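# Put spirit level into scissor lift guardrail tool tray

## Task

Take the spirit level off the cable runway and leave it in the tool tray mounted on the scissor lift's guardrail, lying completely beneath the tray's rim and staying there with nothing from the robot holding it. It fails if the level ends up lower than the lift platform, if the robot tips over or is left leaning, or if anything is knocked out of the work area or onto the floor.

## Robot and tools

ROBOT. A Rainbow Robotics RB-Y1: a wheeled base (two drive wheels plus two rear casters, 0.66 m long, 0.58 m wide, front edge 0.10 m ahead of the drive axle), a torso whose lower leg folds, a head with head_camera, and two 7-joint arms, each with a parallel gripper and a wrist camera (left_wrist_camera, right_wrist_camera). The base only drives straight or turns in place; it cannot strafe. Each arm is rated for 3 kg.

FRAMES. Base frame: origin on the floor between the drive wheels, x forward, y to the left, z up. The chest, left_hand and right_hand positions in results are in this frame. A hand point sits midway between its finger pads; fingers point along the hand's -z axis and close along its x axis. Reported hand positions get less accurate when the arm is stretched far. Odometry frame is where the base stood at scene start; base_odometry counts wheel rotation only, so wheel slip shows up as travel. Heading is positive to the left, within -3.142 to 3.142.

execute_actions. Argument "actions" is a list holding one action or none (empty = just report state and images). Optional "cameras": list of head_camera, left_wrist_camera, right_wrist_camera or "all"; omitted or null gives all, [] gives none. An action may contain:
- "base": exactly one of {"translate_m": d}, a relative straight drive in metres, forward positive, -3 to 3; or {"rotate_rad": d}, a relative turn in place in radians, left (counter-clockwise seen from above) positive, -3.2 to 3.2. Offsets are measured from where the base last reported itself.
- "joints": a single dictionary covering both arms, torso and head, keyed by joint name, each value an absolute target (radians, grippers in metres). Ranges: torso_squat_rad 0 to 1.2 (higher lowers the level chest); torso_shift_rad -0.3 to 0.6 (hips forward when positive); torso_pitch_rad -0.2 to 1.4 (forward bow positive); torso_yaw_rad -1.5 to 1.5 (left positive); shoulder_pitch -2.356 to 2.356 (0 arm down, negative raises it forward); left_shoulder_roll_rad 0 to 3.141 (outward left), right_shoulder_roll_rad -3.141 to 0 (negative is outward right); shoulder_yaw -2.094 to 2.094; elbow -2.617 to 0.01 (negative bends forward); forearm_roll -3.141 to 3.141; wrist_pitch -1.57 to 1.919 (negative tips hand forward); hand_roll -2.705 to 2.705; gripper_m 0 to 0.1 (pad gap); head_pan_rad -0.523 to 0.523; head_tilt_rad -0.35 to 1.57 (positive looks down). Yaw, roll and pan signs are the same on both arms (positive = left / counter-clockwise). Torso joints also obey combined limits: squat+shift <= 1.52; squat-shift+pitch <= 1.57; shift+0.5 pitch-0.4 squat <= 0.7; shift+0.3 pitch-0.5 squat <= 0.39; breaking one leaves the torso short with "off_target".
- "speeds": caps for this action, translate_m 0.05 to 0.4 m/s, rotate_rad 0.1 to 1.509 rad/s. A base move needing over 8.667 s is refused.
- "min_time_s": 0.1 to 8, slowest allowed duration for arm and head motions.
All parts start together. Joints or base left out may still be driving to an earlier target. Unknown keys or out-of-range numbers get the whole call rejected with no motion. If a result reports a stop, any later motion, wait or finished_scene calls in the same reply are skipped.

wait: {"seconds": 0 to 10}; commands nothing, returns state and images. zoom_image: {"camera", "region": [x0, y0, x1, y1]} pixels from the top-left, at most 504x504, on a camera in the latest full result. read_manual: only licence texts. finished_scene: {"scene": n}, irreversible; the result reports success and the next task.

RESULTS. base_status and joint_status tell how each motion of the last accepted action ended: "done" (for the base, wheels turned the commanded amount even if slipping); "off_target" (rested short, may keep pushing); "limit_stop_at_<name>"; "contact_stop" (torso or arm met hard resistance); "time_out"; "stopped_with_arm" (torso halted because an arm hit); "limit_stop_at_own_body" (a guard halted it before hitting the robot's body; move apart). After contact_stop, time_out or stopped_with_arm, that whole group (torso joints, or one arm's seven joints) drops its targets and holds. "joint command not followed" plus a "cause:" line means an arm's targets were blocked by the self/arm-collision check, often with advice; those joints show "not_followed" and may be retried later. on_its_own lists what the call did not command; "held at" gives a held target, not the actual angle. A gripper squeezing an object reports "off_target"; that is expected: command a gap at least 0.005 m under the object's width. MOTOR HOT warns of heating from holding loads; an OVER-TEMPERATURE FAULT brakes the arm and shows "limit_stop_at_motor_heat"; resend targets afterwards. A TORQUE FAULT freezes everything for 10 s.

CAUTIONS. After any stop, first back the arm away in its own action, then the torso. If both hands hold one object and the torso contact-stops instantly with nothing in the way, resend every arm joint at its reported value, then the torso command. The base does not stop on collision and can keep pushing; the bent leg can reach past the front edge, and a leg pressing furniture may slide the robot back unseen by odometry. Keep heavy loads from sitting far ahead of the drive wheels, or the robot tips. Never let the arms or hands strike or squeeze each other; the collision check ignores grippers and palms. Avoid dropping, slamming or shoving objects, and note a loose object may get nudged occasionally. The robot holds its last command while you are thinking.

Each tool is called after "Request:" by a JSON object that holds its "name" and its "arguments".

## Session

Request:
{"name": "execute_actions", "arguments": {"actions": []}}

Scene clock: 0.00 s.
base_odometry: x=+0.000 y=+0.000 heading=+0.000 (m, m, rad; odometry frame)
base_status: not commanded
joint_positions: torso_squat_rad=+0.350 torso_shift_rad=+0.000 torso_pitch_rad=+0.001 torso_yaw_rad=+0.000 left_shoulder_pitch_rad=-0.012 left_shoulder_roll_rad=+0.046 left_shoulder_yaw_rad=+0.005 left_elbow_rad=-0.288 left_forearm_roll_rad=+0.030 left_wrist_pitch_rad=+0.032 left_hand_roll_rad=+0.031 left_gripper_m=+0.101 right_shoulder_pitch_rad=+0.045 right_shoulder_roll_rad=-0.020 right_shoulder_yaw_rad=+0.022 right_elbow_rad=-0.261 right_forearm_roll_rad=+0.006 right_wrist_pitch_rad=+0.003 right_hand_roll_rad=+0.040 right_gripper_m=+0.099 head_pan_rad=+0.001 head_tilt_rad=+0.400
joint_status: not commanded
chest: x=-0.2276 y=-0.0009 z=+1.2476 quat_wxyz=(+1.000, +0.001, +0.001, +0.000) (m; base frame)
left_hand: x=-0.0875 y=+0.2544 z=+0.5768 quat_wxyz=(+0.991, +0.019, -0.133, +0.028) (m; base frame)
right_hand: x=-0.1345 y=-0.2337 z=+0.5684 quat_wxyz=(+0.994, -0.011, -0.107, +0.028) (m; base frame)
pictures: head_camera, left_wrist_camera, right_wrist_camera
Images, in order (width x height): head_camera 896x504, left_wrist_camera 644x364, right_wrist_camera 644x364.

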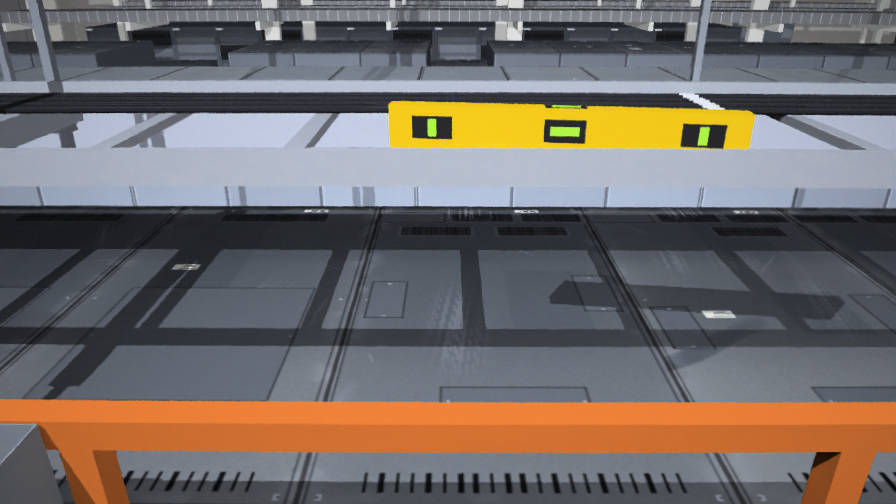

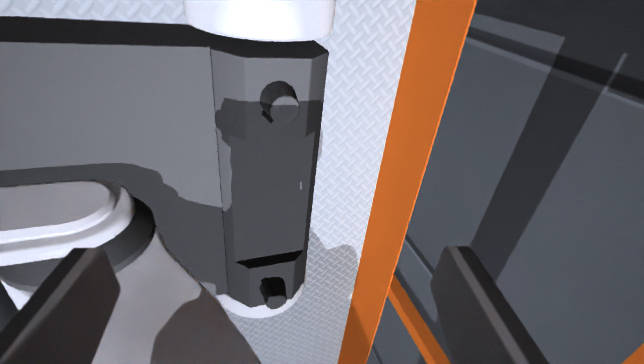

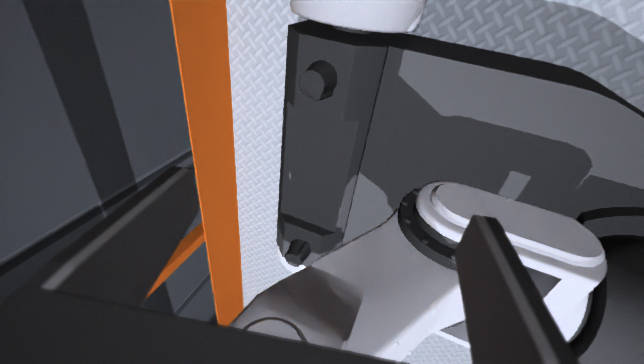

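Request:
{"name": "execute_actions", "arguments": {"actions": [{"joints":{"head_pan_rad":0.52,"head_tilt_rad":0.8,"torso_squat_rad":0}}], "cameras": ["head_camera"]}}

Request:
{"name": "execute_actions", "arguments": {"actions": [{"joints":{"head_pan_rad":0,"head_tilt_rad":0.4}}], "cameras": ["head_camera"]}}

Scene clock: 6.07 s.
base_odometry: x=+0.000 y=+0.000 heading=+0.000 (m, m, rad; odometry frame)
base_status: not commanded
joint_positions: torso_squat_rad=+0.000 torso_shift_rad=+0.000 torso_pitch_rad=+0.001 torso_yaw_rad=+0.000 left_shoulder_pitch_rad=-0.012 left_shoulder_roll_rad=+0.046 left_shoulder_yaw_rad=+0.005 left_elbow_rad=-0.288 left_forearm_roll_rad=+0.030 left_wrist_pitch_rad=+0.032 left_hand_roll_rad=+0.031 left_gripper_m=+0.101 right_shoulder_pitch_rad=+0.045 right_shoulder_roll_rad=-0.020 right_shoulder_yaw_rad=+0.022 right_elbow_rad=-0.261 right_forearm_roll_rad=+0.006 right_wrist_pitch_rad=+0.003 right_hand_roll_rad=+0.040 right_gripper_m=+0.099 head_pan_rad=+0.520 head_tilt_rad=+0.800
joint_status: all done
chest: x=-0.2275 y=-0.0009 z=+1.2899 quat_wxyz=(+1.000, +0.001, +0.001, +0.000) (m; base frame)
left_hand: x=-0.0875 y=+0.2544 z=+0.6191 quat_wxyz=(+0.991, +0.019, -0.133, +0.028) (m; base frame)
right_hand: x=-0.1346 y=-0.2338 z=+0.6107 quat_wxyz=(+0.994, -0.011, -0.107, +0.028) (m; base frame)
pictures: head_camera
Images, in order (width x height): head_camera 896x504.

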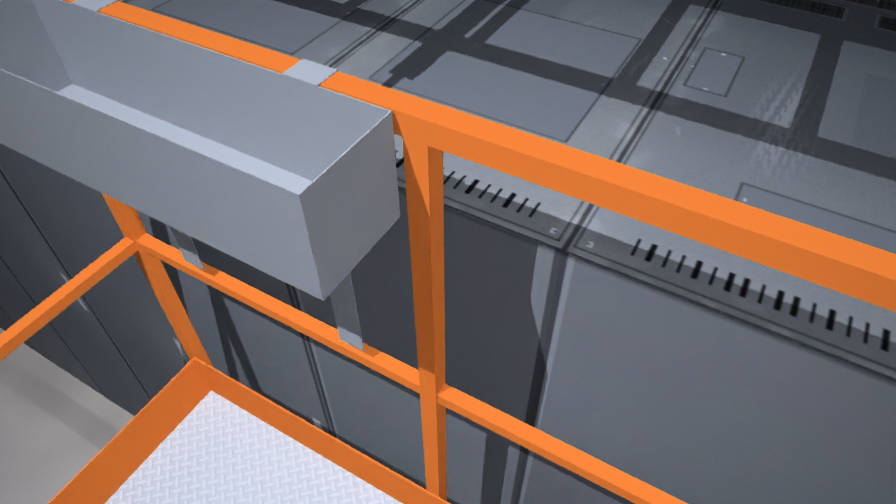

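Scene clock: 7.07 s.
base_odometry: x=+0.000 y=+0.000 heading=+0.000 (m, m, rad; odometry frame)
base_status: not commanded
joint_positions: torso_squat_rad=+0.000 torso_shift_rad=+0.000 torso_pitch_rad=+0.001 torso_yaw_rad=+0.000 left_shoulder_pitch_rad=-0.012 left_shoulder_roll_rad=+0.046 left_shoulder_yaw_rad=+0.005 left_elbow_rad=-0.288 left_forearm_roll_rad=+0.030 left_wrist_pitch_rad=+0.032 left_hand_roll_rad=+0.031 left_gripper_m=+0.101 right_shoulder_pitch_rad=+0.045 right_shoulder_roll_rad=-0.020 right_shoulder_yaw_rad=+0.022 right_elbow_rad=-0.261 right_forearm_roll_rad=+0.006 right_wrist_pitch_rad=+0.003 right_hand_roll_rad=+0.040 right_gripper_m=+0.099 head_pan_rad=+0.000 head_tilt_rad=+0.400
joint_status: all done
chest: x=-0.2275 y=-0.0009 z=+1.2899 quat_wxyz=(+1.000, +0.001, +0.001, +0.000) (m; base frame)
left_hand: x=-0.0875 y=+0.2544 z=+0.6191 quat_wxyz=(+0.991, +0.019, -0.133, +0.028) (m; base frame)
right_hand: x=-0.1346 y=-0.2338 z=+0.6107 quat_wxyz=(+0.994, -0.011, -0.107, +0.028) (m; base frame)
pictures: head_camera
Images, in order (width x height): head_camera 896x504.

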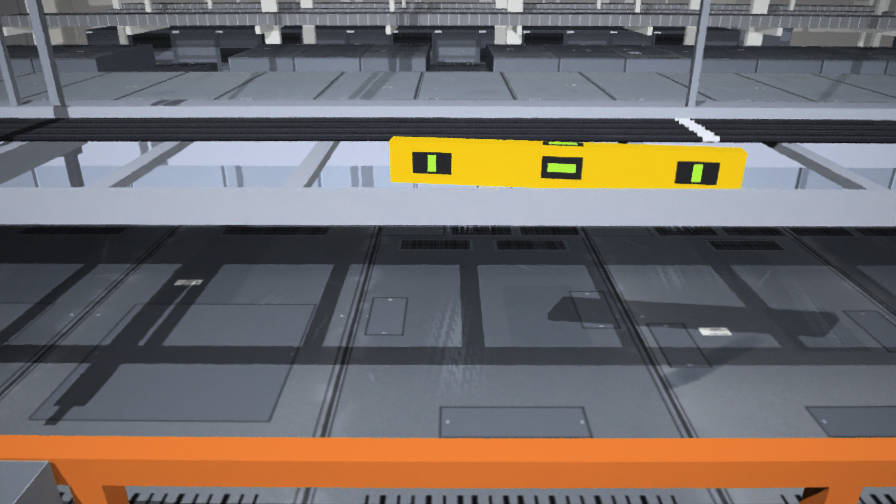

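Request:
{"name": "execute_actions", "arguments": {"actions": [{"joints":{"right_elbow_rad":-2.4,"right_shoulder_pitch_rad":0.3,"right_wrist_pitch_rad":0.5}}], "cameras": []}}

Request:
{"name": "execute_actions", "arguments": {"actions": [{"joints":{"right_elbow_rad":-1.2,"right_shoulder_pitch_rad":-2.3,"right_wrist_pitch_rad":1.9,"right_shoulder_roll_rad":-0.2}}], "cameras": []}}

Request:
{"name": "execute_actions", "arguments": {"actions": [{"joints":{"right_elbow_rad":-0.1,"torso_shift_rad":0.15,"torso_pitch_rad":0.1,"head_tilt_rad":0.2}}]}}

Scene clock: 31.57 s.
base_odometry: x=+0.000 y=+0.000 heading=+0.000 (m, m, rad; odometry frame)
base_status: not commanded
joint_positions: torso_squat_rad=+0.000 torso_shift_rad=+0.000 torso_pitch_rad=+0.001 torso_yaw_rad=+0.000 left_shoulder_pitch_rad=-0.012 left_shoulder_roll_rad=+0.046 left_shoulder_yaw_rad=+0.005 left_elbow_rad=-0.288 left_forearm_roll_rad=+0.030 left_wrist_pitch_rad=+0.032 left_hand_roll_rad=+0.031 left_gripper_m=+0.101 right_shoulder_pitch_rad=+0.300 right_shoulder_roll_rad=-0.020 right_shoulder_yaw_rad=+0.022 right_elbow_rad=-2.400 right_forearm_roll_rad=+0.006 right_wrist_pitch_rad=+0.500 right_hand_roll_rad=+0.040 right_gripper_m=+0.099 head_pan_rad=+0.000 head_tilt_rad=+0.400
joint_status: all done
chest: x=-0.2276 y=-0.0009 z=+1.2899 quat_wxyz=(+1.000, +0.001, +0.001, +0.000) (m; base frame)
left_hand: x=-0.0875 y=+0.2544 z=+0.6191 quat_wxyz=(+0.991, +0.019, -0.133, +0.028) (m; base frame)
right_hand: x=+0.1889 y=-0.2569 z=+1.2132 quat_wxyz=(+0.691, -0.053, -0.721, -0.002) (m; base frame)
pictures: none
No camera images: the call's "cameras" was empty. Leave "cameras" out to get every camera's image.

Scene clock: 34.83 s.
base_odometry: x=+0.000 y=+0.000 heading=+0.000 (m, m, rad; odometry frame)
base_status: not commanded
joint_positions: torso_squat_rad=+0.000 torso_shift_rad=+0.000 torso_pitch_rad=+0.001 torso_yaw_rad=+0.000 left_shoulder_pitch_rad=-0.012 left_shoulder_roll_rad=+0.046 left_shoulder_yaw_rad=+0.005 left_elbow_rad=-0.288 left_forearm_roll_rad=+0.030 left_wrist_pitch_rad=+0.032 left_hand_roll_rad=+0.031 left_gripper_m=+0.101 right_shoulder_pitch_rad=-2.300 right_shoulder_roll_rad=-0.200 right_shoulder_yaw_rad=+0.022 right_elbow_rad=-1.200 right_forearm_roll_rad=+0.006 right_wrist_pitch_rad=+1.900 right_hand_roll_rad=+0.040 right_gripper_m=+0.099 head_pan_rad=+0.000 head_tilt_rad=+0.400
joint_status: all done
chest: x=-0.2277 y=-0.0009 z=+1.2899 quat_wxyz=(+1.000, +0.001, +0.001, +0.000) (m; base frame)
left_hand: x=-0.0875 y=+0.2544 z=+0.6192 quat_wxyz=(+0.991, +0.019, -0.133, +0.028) (m; base frame)
right_hand: x=+0.1228 y=+0.0168 z=+1.7725 quat_wxyz=(+0.679, -0.141, -0.690, +0.209) (m; base frame)
pictures: none
No camera images: the call's "cameras" was empty. Leave "cameras" out to get every camera's image.

Scene clock: 36.67 s.
base_odometry: x=+0.000 y=+0.000 heading=+0.000 (m, m, rad; odometry frame)
base_status: not commanded
joint_positions: torso_squat_rad=+0.000 torso_shift_rad=+0.150 torso_pitch_rad=+0.100 torso_yaw_rad=+0.000 left_shoulder_pitch_rad=-0.012 left_shoulder_roll_rad=+0.046 left_shoulder_yaw_rad=+0.005 left_elbow_rad=-0.288 left_forearm_roll_rad=+0.030 left_wrist_pitch_rad=+0.032 left_hand_roll_rad=+0.031 left_gripper_m=+0.101 right_shoulder_pitch_rad=-2.300 right_shoulder_roll_rad=-0.200 right_shoulder_yaw_rad=+0.022 right_elbow_rad=-0.100 right_forearm_roll_rad=+0.006 right_wrist_pitch_rad=+1.900 right_hand_roll_rad=+0.040 right_gripper_m=+0.099 head_pan_rad=+0.000 head_tilt_rad=+0.200
joint_status: all done
chest: x=-0.0925 y=-0.0009 z=+1.2805 quat_wxyz=(+0.999, +0.001, +0.050, +0.000) (m; base frame)
left_hand: x=-0.0193 y=+0.2544 z=+0.5992 quat_wxyz=(+0.996, +0.020, -0.084, +0.027) (m; base frame)
right_hand: x=+0.4149 y=-0.1013 z=+1.4474 quat_wxyz=(+0.951, -0.211, -0.182, +0.131) (m; base frame)
pictures: head_camera, left_wrist_camera, right_wrist_camera
Images, in order (width x height): head_camera 896x504, left_wrist_camera 644x364, right_wrist_camera 644x364.

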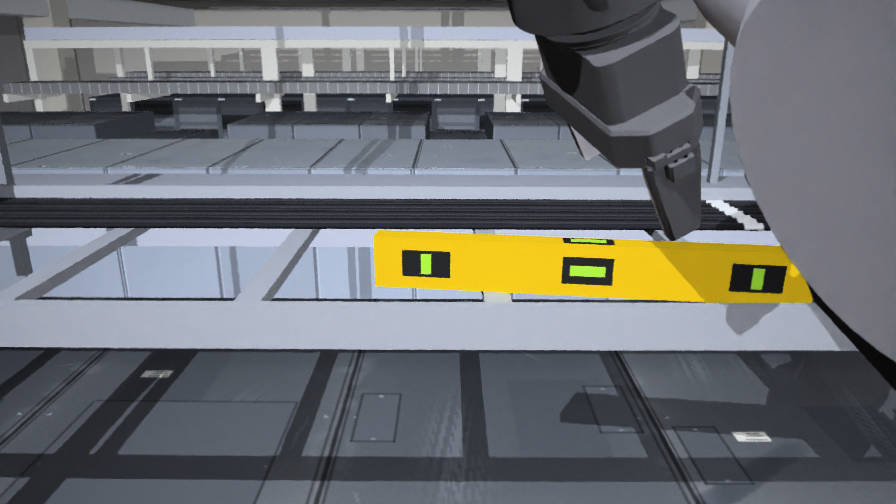

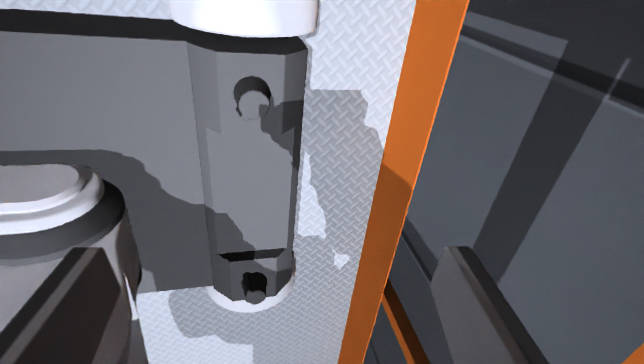

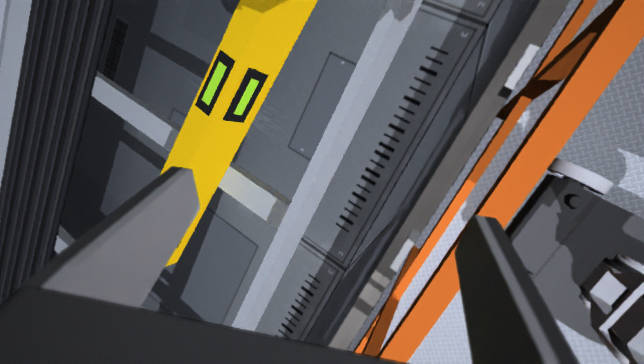

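Request:
{"name": "execute_actions", "arguments": {"actions": [{"base":{"translate_m":0.06},"joints":{"right_hand_roll_rad":-0.3,"torso_shift_rad":0.3,"torso_pitch_rad":0.2,"right_elbow_rad":-0.25}}], "cameras": ["head_camera","right_wrist_camera"]}}

Scene clock: 47.10 s.
base_odometry: x=+0.060 y=+0.000 heading=+0.000 (m, m, rad; odometry frame)
base_status: done
joint_positions: torso_squat_rad=+0.000 torso_shift_rad=+0.300 torso_pitch_rad=+0.200 torso_yaw_rad=+0.000 left_shoulder_pitch_rad=-0.012 left_shoulder_roll_rad=+0.046 left_shoulder_yaw_rad=+0.005 left_elbow_rad=-0.288 left_forearm_roll_rad=+0.030 left_wrist_pitch_rad=+0.032 left_hand_roll_rad=+0.031 left_gripper_m=+0.101 right_shoulder_pitch_rad=-2.300 right_shoulder_roll_rad=-0.200 right_shoulder_yaw_rad=+0.022 right_elbow_rad=-0.250 right_forearm_roll_rad=+0.006 right_wrist_pitch_rad=+1.900 right_hand_roll_rad=-0.300 right_gripper_m=+0.099 head_pan_rad=+0.000 head_tilt_rad=+0.200
joint_status: all done
chest: x=+0.0403 y=-0.0009 z=+1.2525 quat_wxyz=(+0.995, +0.001, +0.100, +0.000) (m; base frame)
left_hand: x=+0.0451 y=+0.2544 z=+0.5673 quat_wxyz=(+0.999, +0.022, -0.034, +0.026) (m; base frame)
right_hand: x=+0.5713 y=-0.0805 z=+1.4082 quat_wxyz=(+0.959, -0.158, -0.237, -0.007) (m; base frame)
pictures: head_camera, right_wrist_camera
Images, in order (width x height): head_camera 896x504, right_wrist_camera 644x364.

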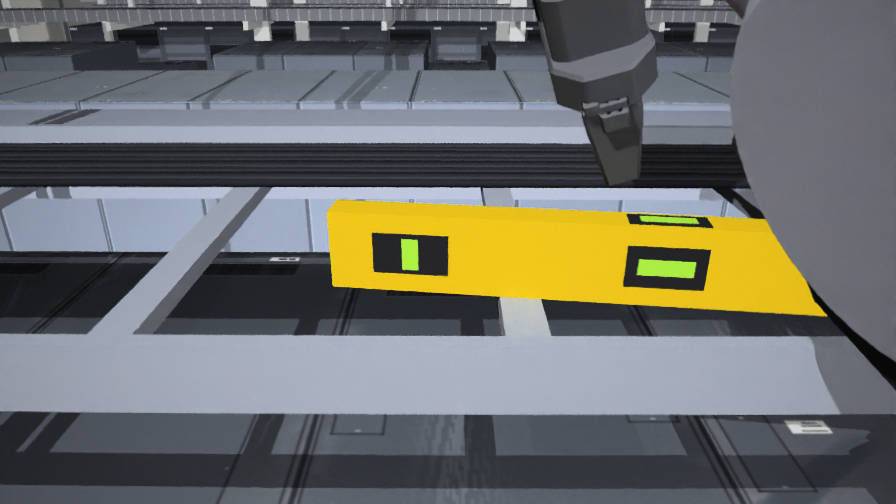

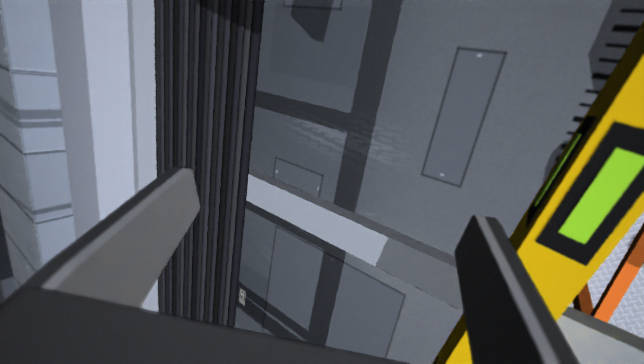

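Request:
{"name": "execute_actions", "arguments": {"actions": [{"joints":{"right_hand_roll_rad":-0.4,"torso_shift_rad":0.27,"torso_pitch_rad":0.1,"right_elbow_rad":-0.05,"right_shoulder_pitch_rad":-2.2,"right_shoulder_roll_rad":-0.3}}], "cameras": ["head_camera","right_wrist_camera"]}}

Scene clock: 54.37 s.
base_odometry: x=+0.060 y=+0.000 heading=+0.000 (m, m, rad; odometry frame)
base_status: not commanded
joint_positions: torso_squat_rad=+0.000 torso_shift_rad=+0.270 torso_pitch_rad=+0.100 torso_yaw_rad=+0.000 left_shoulder_pitch_rad=-0.012 left_shoulder_roll_rad=+0.046 left_shoulder_yaw_rad=+0.005 left_elbow_rad=-0.288 left_forearm_roll_rad=+0.030 left_wrist_pitch_rad=+0.032 left_hand_roll_rad=+0.031 left_gripper_m=+0.101 right_shoulder_pitch_rad=-2.200 right_shoulder_roll_rad=-0.300 right_shoulder_yaw_rad=+0.022 right_elbow_rad=-0.050 right_forearm_roll_rad=+0.006 right_wrist_pitch_rad=+1.900 right_hand_roll_rad=-0.400 right_gripper_m=+0.099 head_pan_rad=+0.000 head_tilt_rad=+0.200
joint_status: all done
chest: x=-0.0105 y=-0.0009 z=+1.2630 quat_wxyz=(+0.999, +0.001, +0.050, +0.000) (m; base frame)
left_hand: x=+0.0628 y=+0.2544 z=+0.5817 quat_wxyz=(+0.996, +0.020, -0.084, +0.027) (m; base frame)
right_hand: x=+0.5068 y=-0.1683 z=+1.3873 quat_wxyz=(+0.964, -0.163, -0.156, -0.139) (m; base frame)
pictures: head_camera, right_wrist_camera
Images, in order (width x height): head_camera 896x504, right_wrist_camera 644x364.

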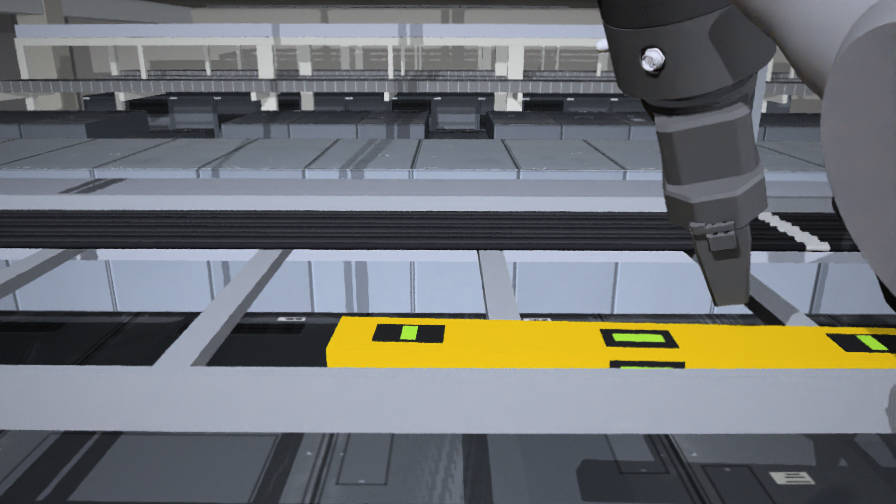

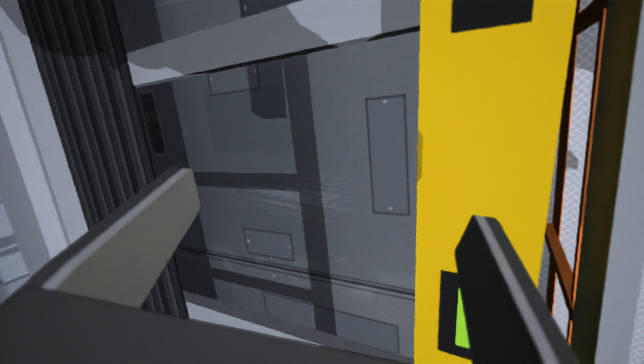

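Request:
{"name": "execute_actions", "arguments": {"actions": [{"joints":{"right_hand_roll_rad":-0.3,"torso_shift_rad":0.17,"torso_pitch_rad":0.0,"right_shoulder_pitch_rad":-2.0,"right_shoulder_roll_rad":-0.22,"head_tilt_rad":0.4}}], "cameras": ["head_camera","right_wrist_camera"]}}

Scene clock: 68.17 s.
TORQUE FAULT: right_elbow_rad reached its load limit. The robot stopped for 10 seconds, dropped its targets and accepts commands again. The stop added 8.9 s to the call and to motion_time.
base_odometry: x=+0.060 y=+0.000 heading=+0.000 (m, m, rad; odometry frame)
base_status: not commanded
joint_positions: torso_squat_rad=+0.000 torso_shift_rad=+0.258 torso_pitch_rad=+0.087 torso_yaw_rad=+0.000 left_shoulder_pitch_rad=-0.012 left_shoulder_roll_rad=+0.046 left_shoulder_yaw_rad=+0.005 left_elbow_rad=-0.288 left_forearm_roll_rad=+0.030 left_wrist_pitch_rad=+0.032 left_hand_roll_rad=+0.031 left_gripper_m=+0.101 right_shoulder_pitch_rad=-2.124 right_shoulder_roll_rad=-0.266 right_shoulder_yaw_rad=+0.022 right_elbow_rad=-0.063 right_forearm_roll_rad=+0.007 right_wrist_pitch_rad=+1.900 right_hand_roll_rad=-0.355 right_gripper_m=+0.099 head_pan_rad=+0.000 head_tilt_rad=+0.404
joint_status: torso_shift_rad contact_stop (moved -0.012 of -0.100); torso_pitch_rad contact_stop (moved -0.013 of -0.100); right_shoulder_pitch_rad torque_fault (moved +0.076 of +0.200); right_shoulder_roll_rad torque_fault (moved +0.034 of +0.080); right_hand_roll_rad torque_fault (moved +0.045 of +0.100); the others done
on_its_own: torso_shift_rad is held at +0.259, not at your +0.170, since a contact_stop; torso_pitch_rad is held at +0.088, not at your +0.000, since a contact_stop; right_shoulder_pitch_rad is held at -2.121, not at your -2.000, since a torque_fault; right_shoulder_roll_rad is held at -0.265, not at your -0.220, since a torque_fault; right_hand_roll_rad is held at -0.355, not at your -0.300, since a torque_fault
chest: x=-0.0225 y=-0.0007 z=+1.2656 quat_wxyz=(+0.999, +0.000, +0.043, +0.000) (m; base frame)
left_hand: x=+0.0596 y=+0.2544 z=+0.5852 quat_wxyz=(+0.995, +0.020, -0.091, +0.027) (m; base frame)
right_hand: x=+0.4971 y=-0.1648 z=+1.3574 quat_wxyz=(+0.970, -0.178, -0.127, -0.108) (m; base frame)
pictures: head_camera, right_wrist_camera
Images, in order (width x height): head_camera 896x504, right_wrist_camera 644x364.

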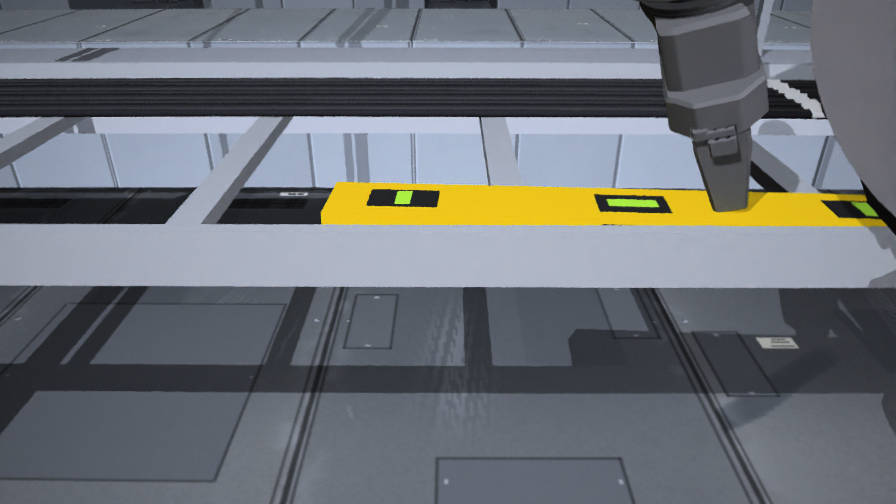

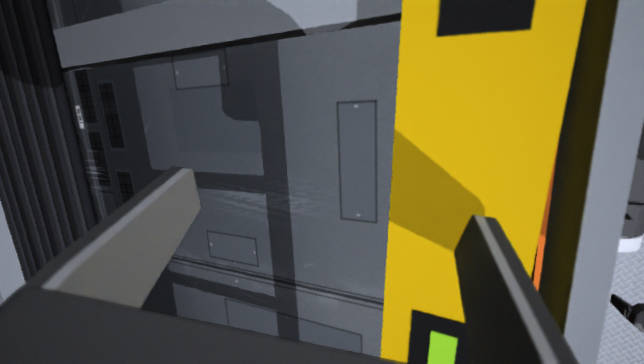

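Request:
{"name": "execute_actions", "arguments": {"actions": [{"joints":{"right_shoulder_pitch_rad":-2.25}}], "cameras": []}}

Request:
{"name": "execute_actions", "arguments": {"actions": [{"joints":{"torso_shift_rad":0.26,"torso_pitch_rad":0.0,"right_shoulder_roll_rad":-0.15,"right_hand_roll_rad":-0.3}}], "cameras": []}}

Request:
{"name": "execute_actions", "arguments": {"actions": [{"joints":{"right_shoulder_pitch_rad":-2.08},"min_time_s":1.5}], "cameras": ["head_camera","right_wrist_camera"]}}

Scene clock: 74.50 s.
base_odometry: x=+0.060 y=+0.000 heading=+0.000 (m, m, rad; odometry frame)
base_status: not commanded
joint_positions: torso_squat_rad=+0.000 torso_shift_rad=+0.259 torso_pitch_rad=+0.088 torso_yaw_rad=+0.000 left_shoulder_pitch_rad=-0.012 left_shoulder_roll_rad=+0.046 left_shoulder_yaw_rad=+0.005 left_elbow_rad=-0.288 left_forearm_roll_rad=+0.030 left_wrist_pitch_rad=+0.032 left_hand_roll_rad=+0.031 left_gripper_m=+0.101 right_shoulder_pitch_rad=-2.250 right_shoulder_roll_rad=-0.265 right_shoulder_yaw_rad=+0.022 right_elbow_rad=-0.061 right_forearm_roll_rad=+0.007 right_wrist_pitch_rad=+1.900 right_hand_roll_rad=-0.355 right_gripper_m=+0.099 head_pan_rad=+0.000 head_tilt_rad=+0.404
joint_status: all done
on_its_own: torso_shift_rad is held at +0.259, not at your +0.170, since a contact_stop; torso_pitch_rad is held at +0.088, not at your +0.000, since a contact_stop; right_shoulder_roll_rad is held at -0.265, not at your -0.220, since a torque_fault; right_hand_roll_rad is held at -0.355, not at your -0.300, since a torque_fault
chest: x=-0.0220 y=-0.0009 z=+1.2655 quat_wxyz=(+0.999, +0.001, +0.044, +0.000) (m; base frame)
left_hand: x=+0.0596 y=+0.2545 z=+0.5851 quat_wxyz=(+0.995, +0.020, -0.090, +0.027) (m; base frame)
right_hand: x=+0.4897 y=-0.1432 z=+1.4170 quat_wxyz=(+0.963, -0.167, -0.187, -0.097) (m; base frame)
pictures: none
No camera images: the call's "cameras" was empty. Leave "cameras" out to get every camera's image.

Scene clock: 75.60 s.
base_odometry: x=+0.060 y=+0.000 heading=+0.000 (m, m, rad; odometry frame)
base_status: not commanded
joint_positions: torso_squat_rad=+0.000 torso_shift_rad=+0.260 torso_pitch_rad=+0.000 torso_yaw_rad=+0.000 left_shoulder_pitch_rad=-0.012 left_shoulder_roll_rad=+0.046 left_shoulder_yaw_rad=+0.005 left_elbow_rad=-0.288 left_forearm_roll_rad=+0.030 left_wrist_pitch_rad=+0.032 left_hand_roll_rad=+0.031 left_gripper_m=+0.101 right_shoulder_pitch_rad=-2.250 right_shoulder_roll_rad=-0.150 right_shoulder_yaw_rad=+0.022 right_elbow_rad=-0.061 right_forearm_roll_rad=+0.007 right_wrist_pitch_rad=+1.900 right_hand_roll_rad=-0.300 right_gripper_m=+0.099 head_pan_rad=+0.000 head_tilt_rad=+0.404
joint_status: all done
chest: x=-0.0482 y=-0.0009 z=+1.2664 quat_wxyz=(+1.000, +0.001, +0.000, +0.000) (m; base frame)
left_hand: x=+0.0927 y=+0.2544 z=+0.5958 quat_wxyz=(+0.990, +0.019, -0.134, +0.028) (m; base frame)
right_hand: x=+0.4428 y=-0.0939 z=+1.4396 quat_wxyz=(+0.956, -0.195, -0.219, -0.027) (m; base frame)
pictures: none
No camera images: the call's "cameras" was empty. Leave "cameras" out to get every camera's image.

Scene clock: 77.40 s.
base_odometry: x=+0.060 y=+0.000 heading=+0.000 (m, m, rad; odometry frame)
base_status: not commanded
joint_positions: torso_squat_rad=+0.000 torso_shift_rad=+0.260 torso_pitch_rad=-0.001 torso_yaw_rad=+0.000 left_shoulder_pitch_rad=-0.012 left_shoulder_roll_rad=+0.046 left_shoulder_yaw_rad=+0.005 left_elbow_rad=-0.288 left_forearm_roll_rad=+0.030 left_wrist_pitch_rad=+0.032 left_hand_roll_rad=+0.031 left_gripper_m=+0.101 right_shoulder_pitch_rad=-2.083 right_shoulder_roll_rad=-0.150 right_shoulder_yaw_rad=+0.022 right_elbow_rad=-0.062 right_forearm_roll_rad=+0.007 right_wrist_pitch_rad=+1.900 right_hand_roll_rad=-0.300 right_gripper_m=+0.099 head_pan_rad=+0.000 head_tilt_rad=+0.404
joint_status: all done
chest: x=-0.0485 y=-0.0008 z=+1.2665 quat_wxyz=(+1.000, +0.001, +0.000, +0.000) (m; base frame)
left_hand: x=+0.0928 y=+0.2544 z=+0.5959 quat_wxyz=(+0.990, +0.019, -0.134, +0.028) (m; base frame)
right_hand: x=+0.4575 y=-0.1225 z=+1.3616 quat_wxyz=(+0.969, -0.203, -0.138, -0.039) (m; base frame)
pictures: head_camera, right_wrist_camera
Images, in order (width x height): head_camera 896x504, right_wrist_camera 644x364.

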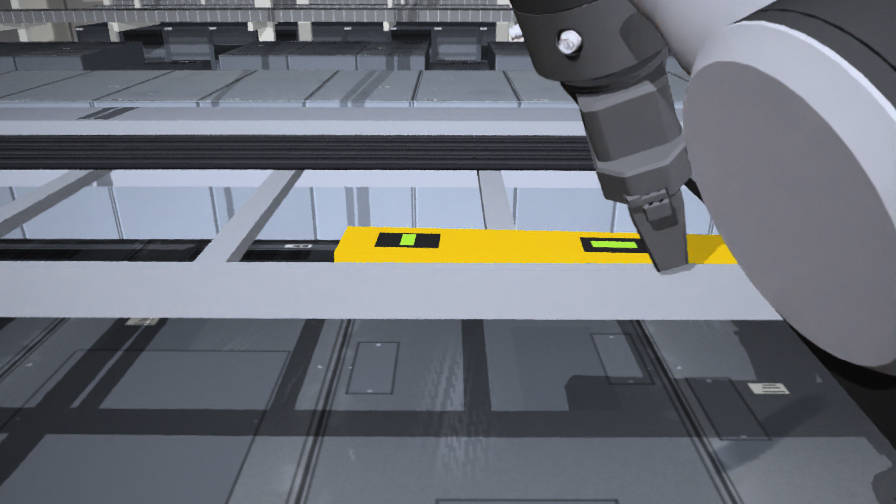

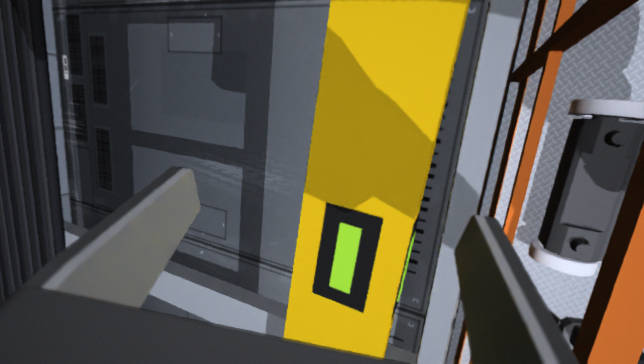

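Request:
{"name": "execute_actions", "arguments": {"actions": [{"joints":{"right_shoulder_pitch_rad":-2.11,"right_gripper_m":0.068,"right_hand_roll_rad":-0.4},"min_time_s":1}], "cameras": ["right_wrist_camera"]}}

Request:
{"name": "execute_actions", "arguments": {"actions": [{"joints":{"right_shoulder_pitch_rad":-2.05},"min_time_s":1.5}], "cameras": ["head_camera","right_wrist_camera"]}}

Scene clock: 84.17 s.
base_odometry: x=+0.060 y=+0.000 heading=+0.000 (m, m, rad; odometry frame)
base_status: not commanded
joint_positions: torso_squat_rad=+0.000 torso_shift_rad=+0.260 torso_pitch_rad=+0.000 torso_yaw_rad=+0.000 left_shoulder_pitch_rad=-0.012 left_shoulder_roll_rad=+0.046 left_shoulder_yaw_rad=+0.005 left_elbow_rad=-0.288 left_forearm_roll_rad=+0.030 left_wrist_pitch_rad=+0.032 left_hand_roll_rad=+0.031 left_gripper_m=+0.101 right_shoulder_pitch_rad=-2.110 right_shoulder_roll_rad=-0.150 right_shoulder_yaw_rad=+0.022 right_elbow_rad=-0.061 right_forearm_roll_rad=+0.007 right_wrist_pitch_rad=+1.900 right_hand_roll_rad=-0.400 right_gripper_m=+0.068 head_pan_rad=+0.000 head_tilt_rad=+0.404
joint_status: all done
chest: x=-0.0482 y=-0.0009 z=+1.2664 quat_wxyz=(+1.000, +0.001, +0.000, +0.000) (m; base frame)
left_hand: x=+0.0928 y=+0.2544 z=+0.5958 quat_wxyz=(+0.990, +0.019, -0.134, +0.028) (m; base frame)
right_hand: x=+0.4563 y=-0.1179 z=+1.3739 quat_wxyz=(+0.964, -0.194, -0.161, -0.085) (m; base frame)
pictures: right_wrist_camera
Images, in order (width x height): right_wrist_camera 644x364.

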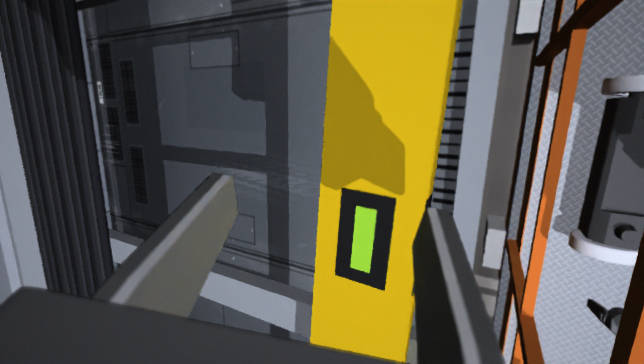

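Scene clock: 85.97 s.
base_odometry: x=+0.060 y=+0.000 heading=+0.000 (m, m, rad; odometry frame)
base_status: not commanded
joint_positions: torso_squat_rad=+0.000 torso_shift_rad=+0.260 torso_pitch_rad=+0.000 torso_yaw_rad=+0.000 left_shoulder_pitch_rad=-0.012 left_shoulder_roll_rad=+0.046 left_shoulder_yaw_rad=+0.005 left_elbow_rad=-0.288 left_forearm_roll_rad=+0.030 left_wrist_pitch_rad=+0.032 left_hand_roll_rad=+0.031 left_gripper_m=+0.101 right_shoulder_pitch_rad=-2.052 right_shoulder_roll_rad=-0.150 right_shoulder_yaw_rad=+0.022 right_elbow_rad=-0.062 right_forearm_roll_rad=+0.007 right_wrist_pitch_rad=+1.899 right_hand_roll_rad=-0.400 right_gripper_m=+0.067 head_pan_rad=+0.000 head_tilt_rad=+0.404
joint_status: all done
chest: x=-0.0480 y=-0.0009 z=+1.2664 quat_wxyz=(+1.000, +0.001, +0.000, +0.000) (m; base frame)
left_hand: x=+0.0928 y=+0.2544 z=+0.5958 quat_wxyz=(+0.990, +0.019, -0.134, +0.028) (m; base frame)
right_hand: x=+0.4596 y=-0.1277 z=+1.3467 quat_wxyz=(+0.967, -0.197, -0.134, -0.089) (m; base frame)
pictures: head_camera, right_wrist_camera
Images, in order (width x height): head_camera 896x504, right_wrist_camera 644x364.

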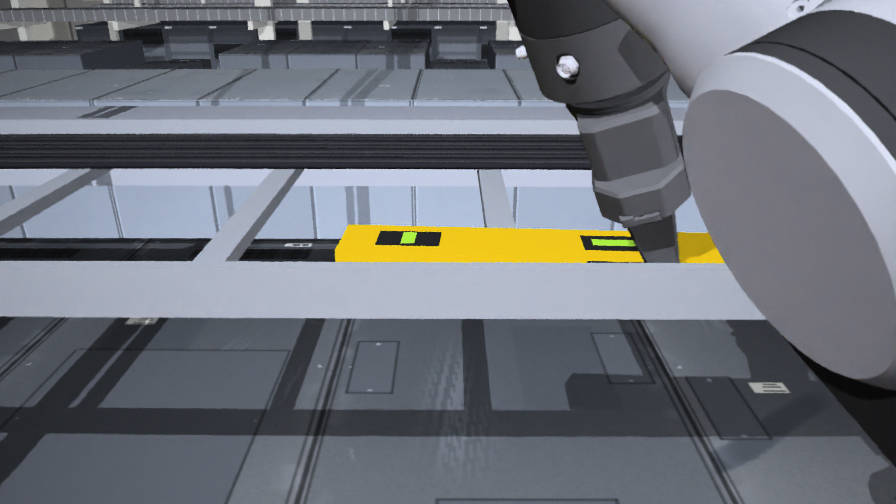

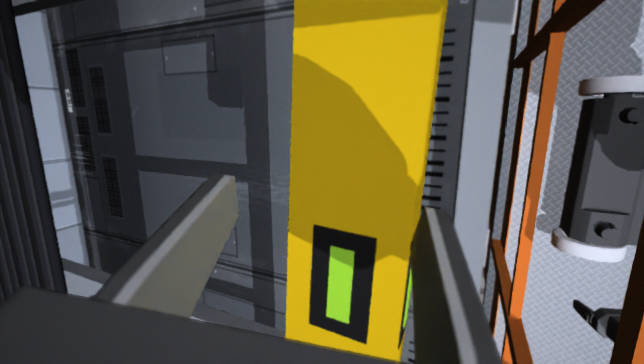

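Request:
{"name": "execute_actions", "arguments": {"actions": [{"joints":{"right_shoulder_pitch_rad":-2.0,"right_gripper_m":0.06,"torso_shift_rad":0.27},"min_time_s":1.5}], "cameras": ["right_wrist_camera"]}}

Request:
{"name": "execute_actions", "arguments": {"actions": [{"joints":{"right_gripper_m":0.02}}], "cameras": ["head_camera","right_wrist_camera"]}}

Scene clock: 93.23 s.
base_odometry: x=+0.060 y=+0.000 heading=+0.000 (m, m, rad; odometry frame)
base_status: not commanded
joint_positions: torso_squat_rad=+0.000 torso_shift_rad=+0.270 torso_pitch_rad=+0.000 torso_yaw_rad=+0.000 left_shoulder_pitch_rad=-0.012 left_shoulder_roll_rad=+0.046 left_shoulder_yaw_rad=+0.005 left_elbow_rad=-0.288 left_forearm_roll_rad=+0.030 left_wrist_pitch_rad=+0.032 left_hand_roll_rad=+0.031 left_gripper_m=+0.101 right_shoulder_pitch_rad=-2.001 right_shoulder_roll_rad=-0.150 right_shoulder_yaw_rad=+0.022 right_elbow_rad=-0.061 right_forearm_roll_rad=+0.007 right_wrist_pitch_rad=+1.900 right_hand_roll_rad=-0.400 right_gripper_m=+0.060 head_pan_rad=+0.000 head_tilt_rad=+0.404
joint_status: all done
chest: x=-0.0413 y=-0.0009 z=+1.2646 quat_wxyz=(+1.000, +0.001, +0.000, +0.000) (m; base frame)
left_hand: x=+0.0994 y=+0.2544 z=+0.5939 quat_wxyz=(+0.990, +0.019, -0.134, +0.028) (m; base frame)
right_hand: x=+0.4669 y=-0.1367 z=+1.3199 quat_wxyz=(+0.969, -0.201, -0.108, -0.093) (m; base frame)
pictures: right_wrist_camera
Images, in order (width x height): right_wrist_camera 644x364.

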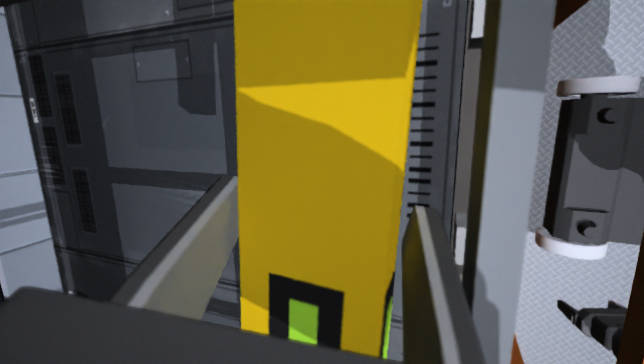

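Scene clock: 94.13 s.
base_odometry: x=+0.060 y=+0.000 heading=+0.000 (m, m, rad; odometry frame)
base_status: not commanded
joint_positions: torso_squat_rad=+0.000 torso_shift_rad=+0.270 torso_pitch_rad=+0.000 torso_yaw_rad=+0.000 left_shoulder_pitch_rad=-0.012 left_shoulder_roll_rad=+0.046 left_shoulder_yaw_rad=+0.005 left_elbow_rad=-0.288 left_forearm_roll_rad=+0.030 left_wrist_pitch_rad=+0.032 left_hand_roll_rad=+0.031 left_gripper_m=+0.101 right_shoulder_pitch_rad=-2.001 right_shoulder_roll_rad=-0.150 right_shoulder_yaw_rad=+0.022 right_elbow_rad=-0.061 right_forearm_roll_rad=+0.007 right_wrist_pitch_rad=+1.900 right_hand_roll_rad=-0.400 right_gripper_m=+0.051 head_pan_rad=+0.000 head_tilt_rad=+0.404
joint_status: right_gripper_m off_target (ended at +0.051, target +0.020)
chest: x=-0.0413 y=-0.0009 z=+1.2646 quat_wxyz=(+1.000, +0.001, +0.000, +0.000) (m; base frame)
left_hand: x=+0.0994 y=+0.2544 z=+0.5939 quat_wxyz=(+0.990, +0.019, -0.134, +0.028) (m; base frame)
right_hand: x=+0.4669 y=-0.1367 z=+1.3199 quat_wxyz=(+0.969, -0.201, -0.108, -0.093) (m; base frame)
pictures: head_camera, right_wrist_camera
Images, in order (width x height): head_camera 896x504, right_wrist_camera 644x364.

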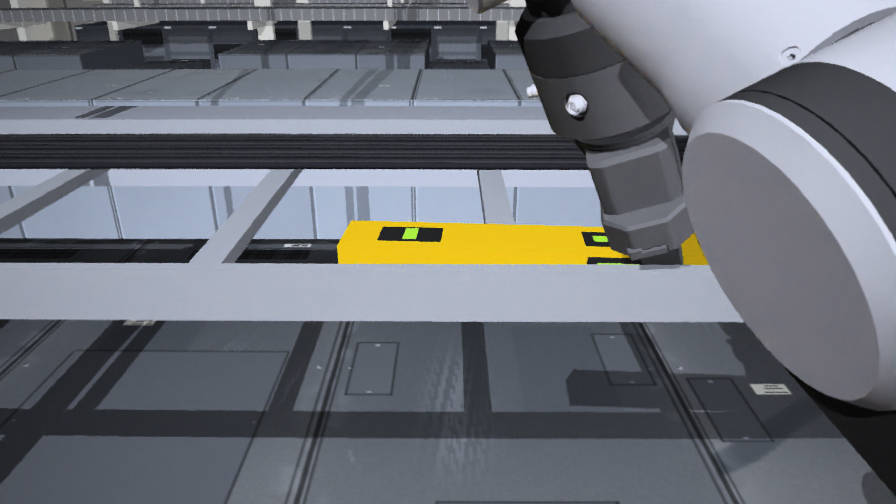

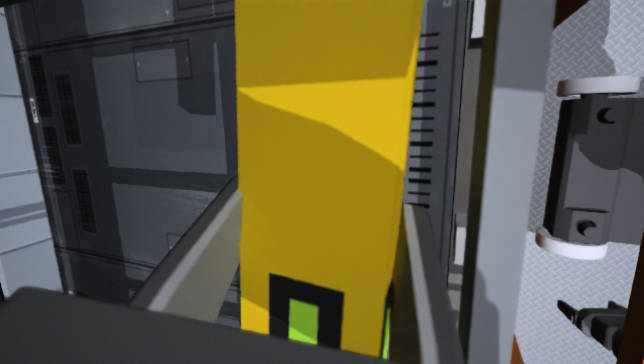

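Request:
{"name": "execute_actions", "arguments": {"actions": [{"joints":{"right_shoulder_pitch_rad":-2.2},"min_time_s":1}], "cameras": []}}

Request:
{"name": "execute_actions", "arguments": {"actions": [{"joints":{"torso_shift_rad":0.0}}], "cameras": []}}

Request:
{"name": "execute_actions", "arguments": {"actions": [{"joints":{"torso_yaw_rad":1.4,"head_tilt_rad":0.6}}], "cameras": []}}

Request:
{"name": "execute_actions", "arguments": {"actions": [{"joints":{"right_hand_roll_rad":1.3,"right_shoulder_pitch_rad":-1.9,"right_wrist_pitch_rad":1.5,"right_shoulder_roll_rad":-0.4},"min_time_s":2}], "cameras": ["head_camera","right_wrist_camera"]}}

Scene clock: 103.37 s.
base_odometry: x=+0.060 y=+0.000 heading=+0.000 (m, m, rad; odometry frame)
base_status: not commanded
joint_positions: torso_squat_rad=+0.000 torso_shift_rad=+0.270 torso_pitch_rad=+0.000 torso_yaw_rad=+0.000 left_shoulder_pitch_rad=-0.012 left_shoulder_roll_rad=+0.046 left_shoulder_yaw_rad=+0.005 left_elbow_rad=-0.288 left_forearm_roll_rad=+0.030 left_wrist_pitch_rad=+0.032 left_hand_roll_rad=+0.031 left_gripper_m=+0.101 right_shoulder_pitch_rad=-2.200 right_shoulder_roll_rad=-0.150 right_shoulder_yaw_rad=+0.022 right_elbow_rad=-0.061 right_forearm_roll_rad=+0.007 right_wrist_pitch_rad=+1.900 right_hand_roll_rad=-0.400 right_gripper_m=+0.051 head_pan_rad=+0.000 head_tilt_rad=+0.404
joint_status: all done
chest: x=-0.0413 y=-0.0009 z=+1.2646 quat_wxyz=(+1.000, +0.001, +0.000, +0.000) (m; base frame)
left_hand: x=+0.0995 y=+0.2545 z=+0.5940 quat_wxyz=(+0.990, +0.019, -0.134, +0.028) (m; base frame)
right_hand: x=+0.4557 y=-0.1025 z=+1.4142 quat_wxyz=(+0.958, -0.188, -0.204, -0.079) (m; base frame)
pictures: none
No camera images: the call's "cameras" was empty. Leave "cameras" out to get every camera's image.

Scene clock: 105.93 s.
base_odometry: x=+0.060 y=+0.000 heading=+0.000 (m, m, rad; odometry frame)
base_status: not commanded
joint_positions: torso_squat_rad=+0.000 torso_shift_rad=+0.000 torso_pitch_rad=+0.000 torso_yaw_rad=+0.000 left_shoulder_pitch_rad=-0.012 left_shoulder_roll_rad=+0.046 left_shoulder_yaw_rad=+0.005 left_elbow_rad=-0.288 left_forearm_roll_rad=+0.030 left_wrist_pitch_rad=+0.032 left_hand_roll_rad=+0.031 left_gripper_m=+0.101 right_shoulder_pitch_rad=-2.200 right_shoulder_roll_rad=-0.150 right_shoulder_yaw_rad=+0.022 right_elbow_rad=-0.061 right_forearm_roll_rad=+0.007 right_wrist_pitch_rad=+1.900 right_hand_roll_rad=-0.400 right_gripper_m=+0.051 head_pan_rad=+0.000 head_tilt_rad=+0.404
joint_status: all done
chest: x=-0.2281 y=-0.0009 z=+1.2899 quat_wxyz=(+1.000, +0.001, +0.000, +0.000) (m; base frame)
left_hand: x=-0.0872 y=+0.2544 z=+0.6193 quat_wxyz=(+0.990, +0.019, -0.134, +0.028) (m; base frame)
right_hand: x=+0.2689 y=-0.1025 z=+1.4396 quat_wxyz=(+0.958, -0.188, -0.204, -0.079) (m; base frame)
pictures: none
No camera images: the call's "cameras" was empty. Leave "cameras" out to get every camera's image.

Scene clock: 108.93 s.
base_odometry: x=+0.060 y=+0.000 heading=+0.000 (m, m, rad; odometry frame)
base_status: not commanded
joint_positions: torso_squat_rad=+0.000 torso_shift_rad=+0.000 torso_pitch_rad=+0.000 torso_yaw_rad=+1.252 left_shoulder_pitch_rad=-0.011 left_shoulder_roll_rad=+0.046 left_shoulder_yaw_rad=+0.005 left_elbow_rad=-0.288 left_forearm_roll_rad=+0.030 left_wrist_pitch_rad=+0.032 left_hand_roll_rad=+0.031 left_gripper_m=+0.101 right_shoulder_pitch_rad=-2.200 right_shoulder_roll_rad=-0.150 right_shoulder_yaw_rad=+0.022 right_elbow_rad=-0.061 right_forearm_roll_rad=+0.007 right_wrist_pitch_rad=+1.900 right_hand_roll_rad=-0.400 right_gripper_m=+0.051 head_pan_rad=+0.000 head_tilt_rad=+0.600
joint_status: torso_yaw_rad limit_stop_at_own_body (moved +1.252 of +1.400); the others done
on_its_own: torso_yaw_rad is held at +1.252, not at your +1.400, since a limit_stop_at_own_body
chest: x=-0.2280 y=-0.0009 z=+1.2899 quat_wxyz=(+0.810, +0.001, +0.000, +0.586) (m; base frame)
left_hand: x=-0.4257 y=+0.2132 z=+0.6192 quat_wxyz=(+0.786, +0.094, -0.098, +0.603) (m; base frame)
right_hand: x=+0.0241 y=+0.4390 z=+1.4402 quat_wxyz=(+0.822, -0.032, -0.276, +0.497) (m; base frame)
pictures: none
No camera images: the call's "cameras" was empty. Leave "cameras" out to get every camera's image.

not run: a stop came earlier in this reply.

Request:
{"name": "execute_actions", "arguments": {"actions": [{"joints":{"right_hand_roll_rad":1.5,"right_shoulder_pitch_rad":-1.9,"right_wrist_pitch_rad":1.5,"right_shoulder_roll_rad":-0.15},"min_time_s":2}], "cameras": ["head_camera","right_wrist_camera"]}}

Scene clock: 114.07 s.
base_odometry: x=+0.060 y=+0.000 heading=+0.000 (m, m, rad; odometry frame)
base_status: not commanded
joint_positions: torso_squat_rad=+0.000 torso_shift_rad=+0.000 torso_pitch_rad=+0.000 torso_yaw_rad=+1.252 left_shoulder_pitch_rad=-0.011 left_shoulder_roll_rad=+0.046 left_shoulder_yaw_rad=+0.005 left_elbow_rad=-0.288 left_forearm_roll_rad=+0.030 left_wrist_pitch_rad=+0.032 left_hand_roll_rad=+0.031 left_gripper_m=+0.101 right_shoulder_pitch_rad=-1.900 right_shoulder_roll_rad=-0.150 right_shoulder_yaw_rad=+0.022 right_elbow_rad=-0.061 right_forearm_roll_rad=+0.007 right_wrist_pitch_rad=+1.500 right_hand_roll_rad=+1.500 right_gripper_m=+0.051 head_pan_rad=+0.000 head_tilt_rad=+0.600
joint_status: all done
on_its_own: torso_yaw_rad is held at +1.252, not at your +1.400, since a limit_stop_at_own_body
chest: x=-0.2280 y=-0.0009 z=+1.2899 quat_wxyz=(+0.810, +0.001, +0.000, +0.586) (m; base frame)
left_hand: x=-0.4256 y=+0.2132 z=+0.6192 quat_wxyz=(+0.786, +0.094, -0.098, +0.603) (m; base frame)
right_hand: x=+0.0800 y=+0.5217 z=+1.3135 quat_wxyz=(+0.051, -0.216, -0.184, +0.958) (m; base frame)
pictures: head_camera, right_wrist_camera
Images, in order (width x height): head_camera 896x504, right_wrist_camera 644x364.

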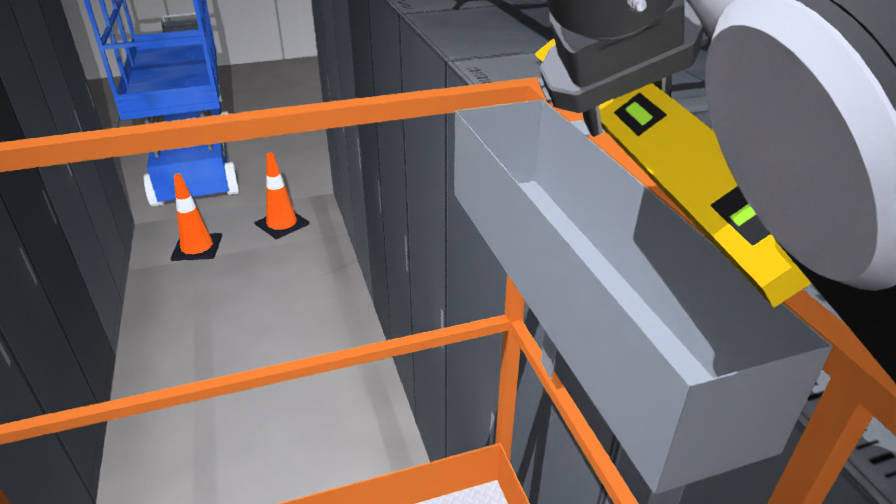

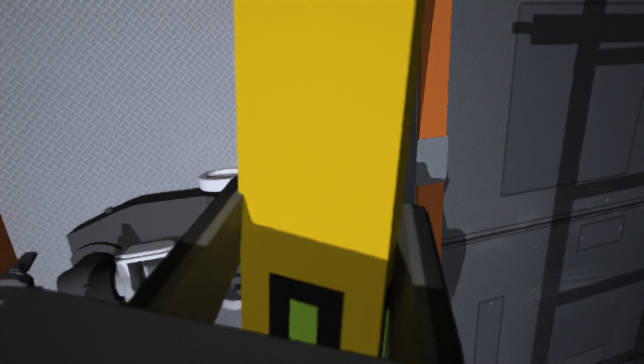

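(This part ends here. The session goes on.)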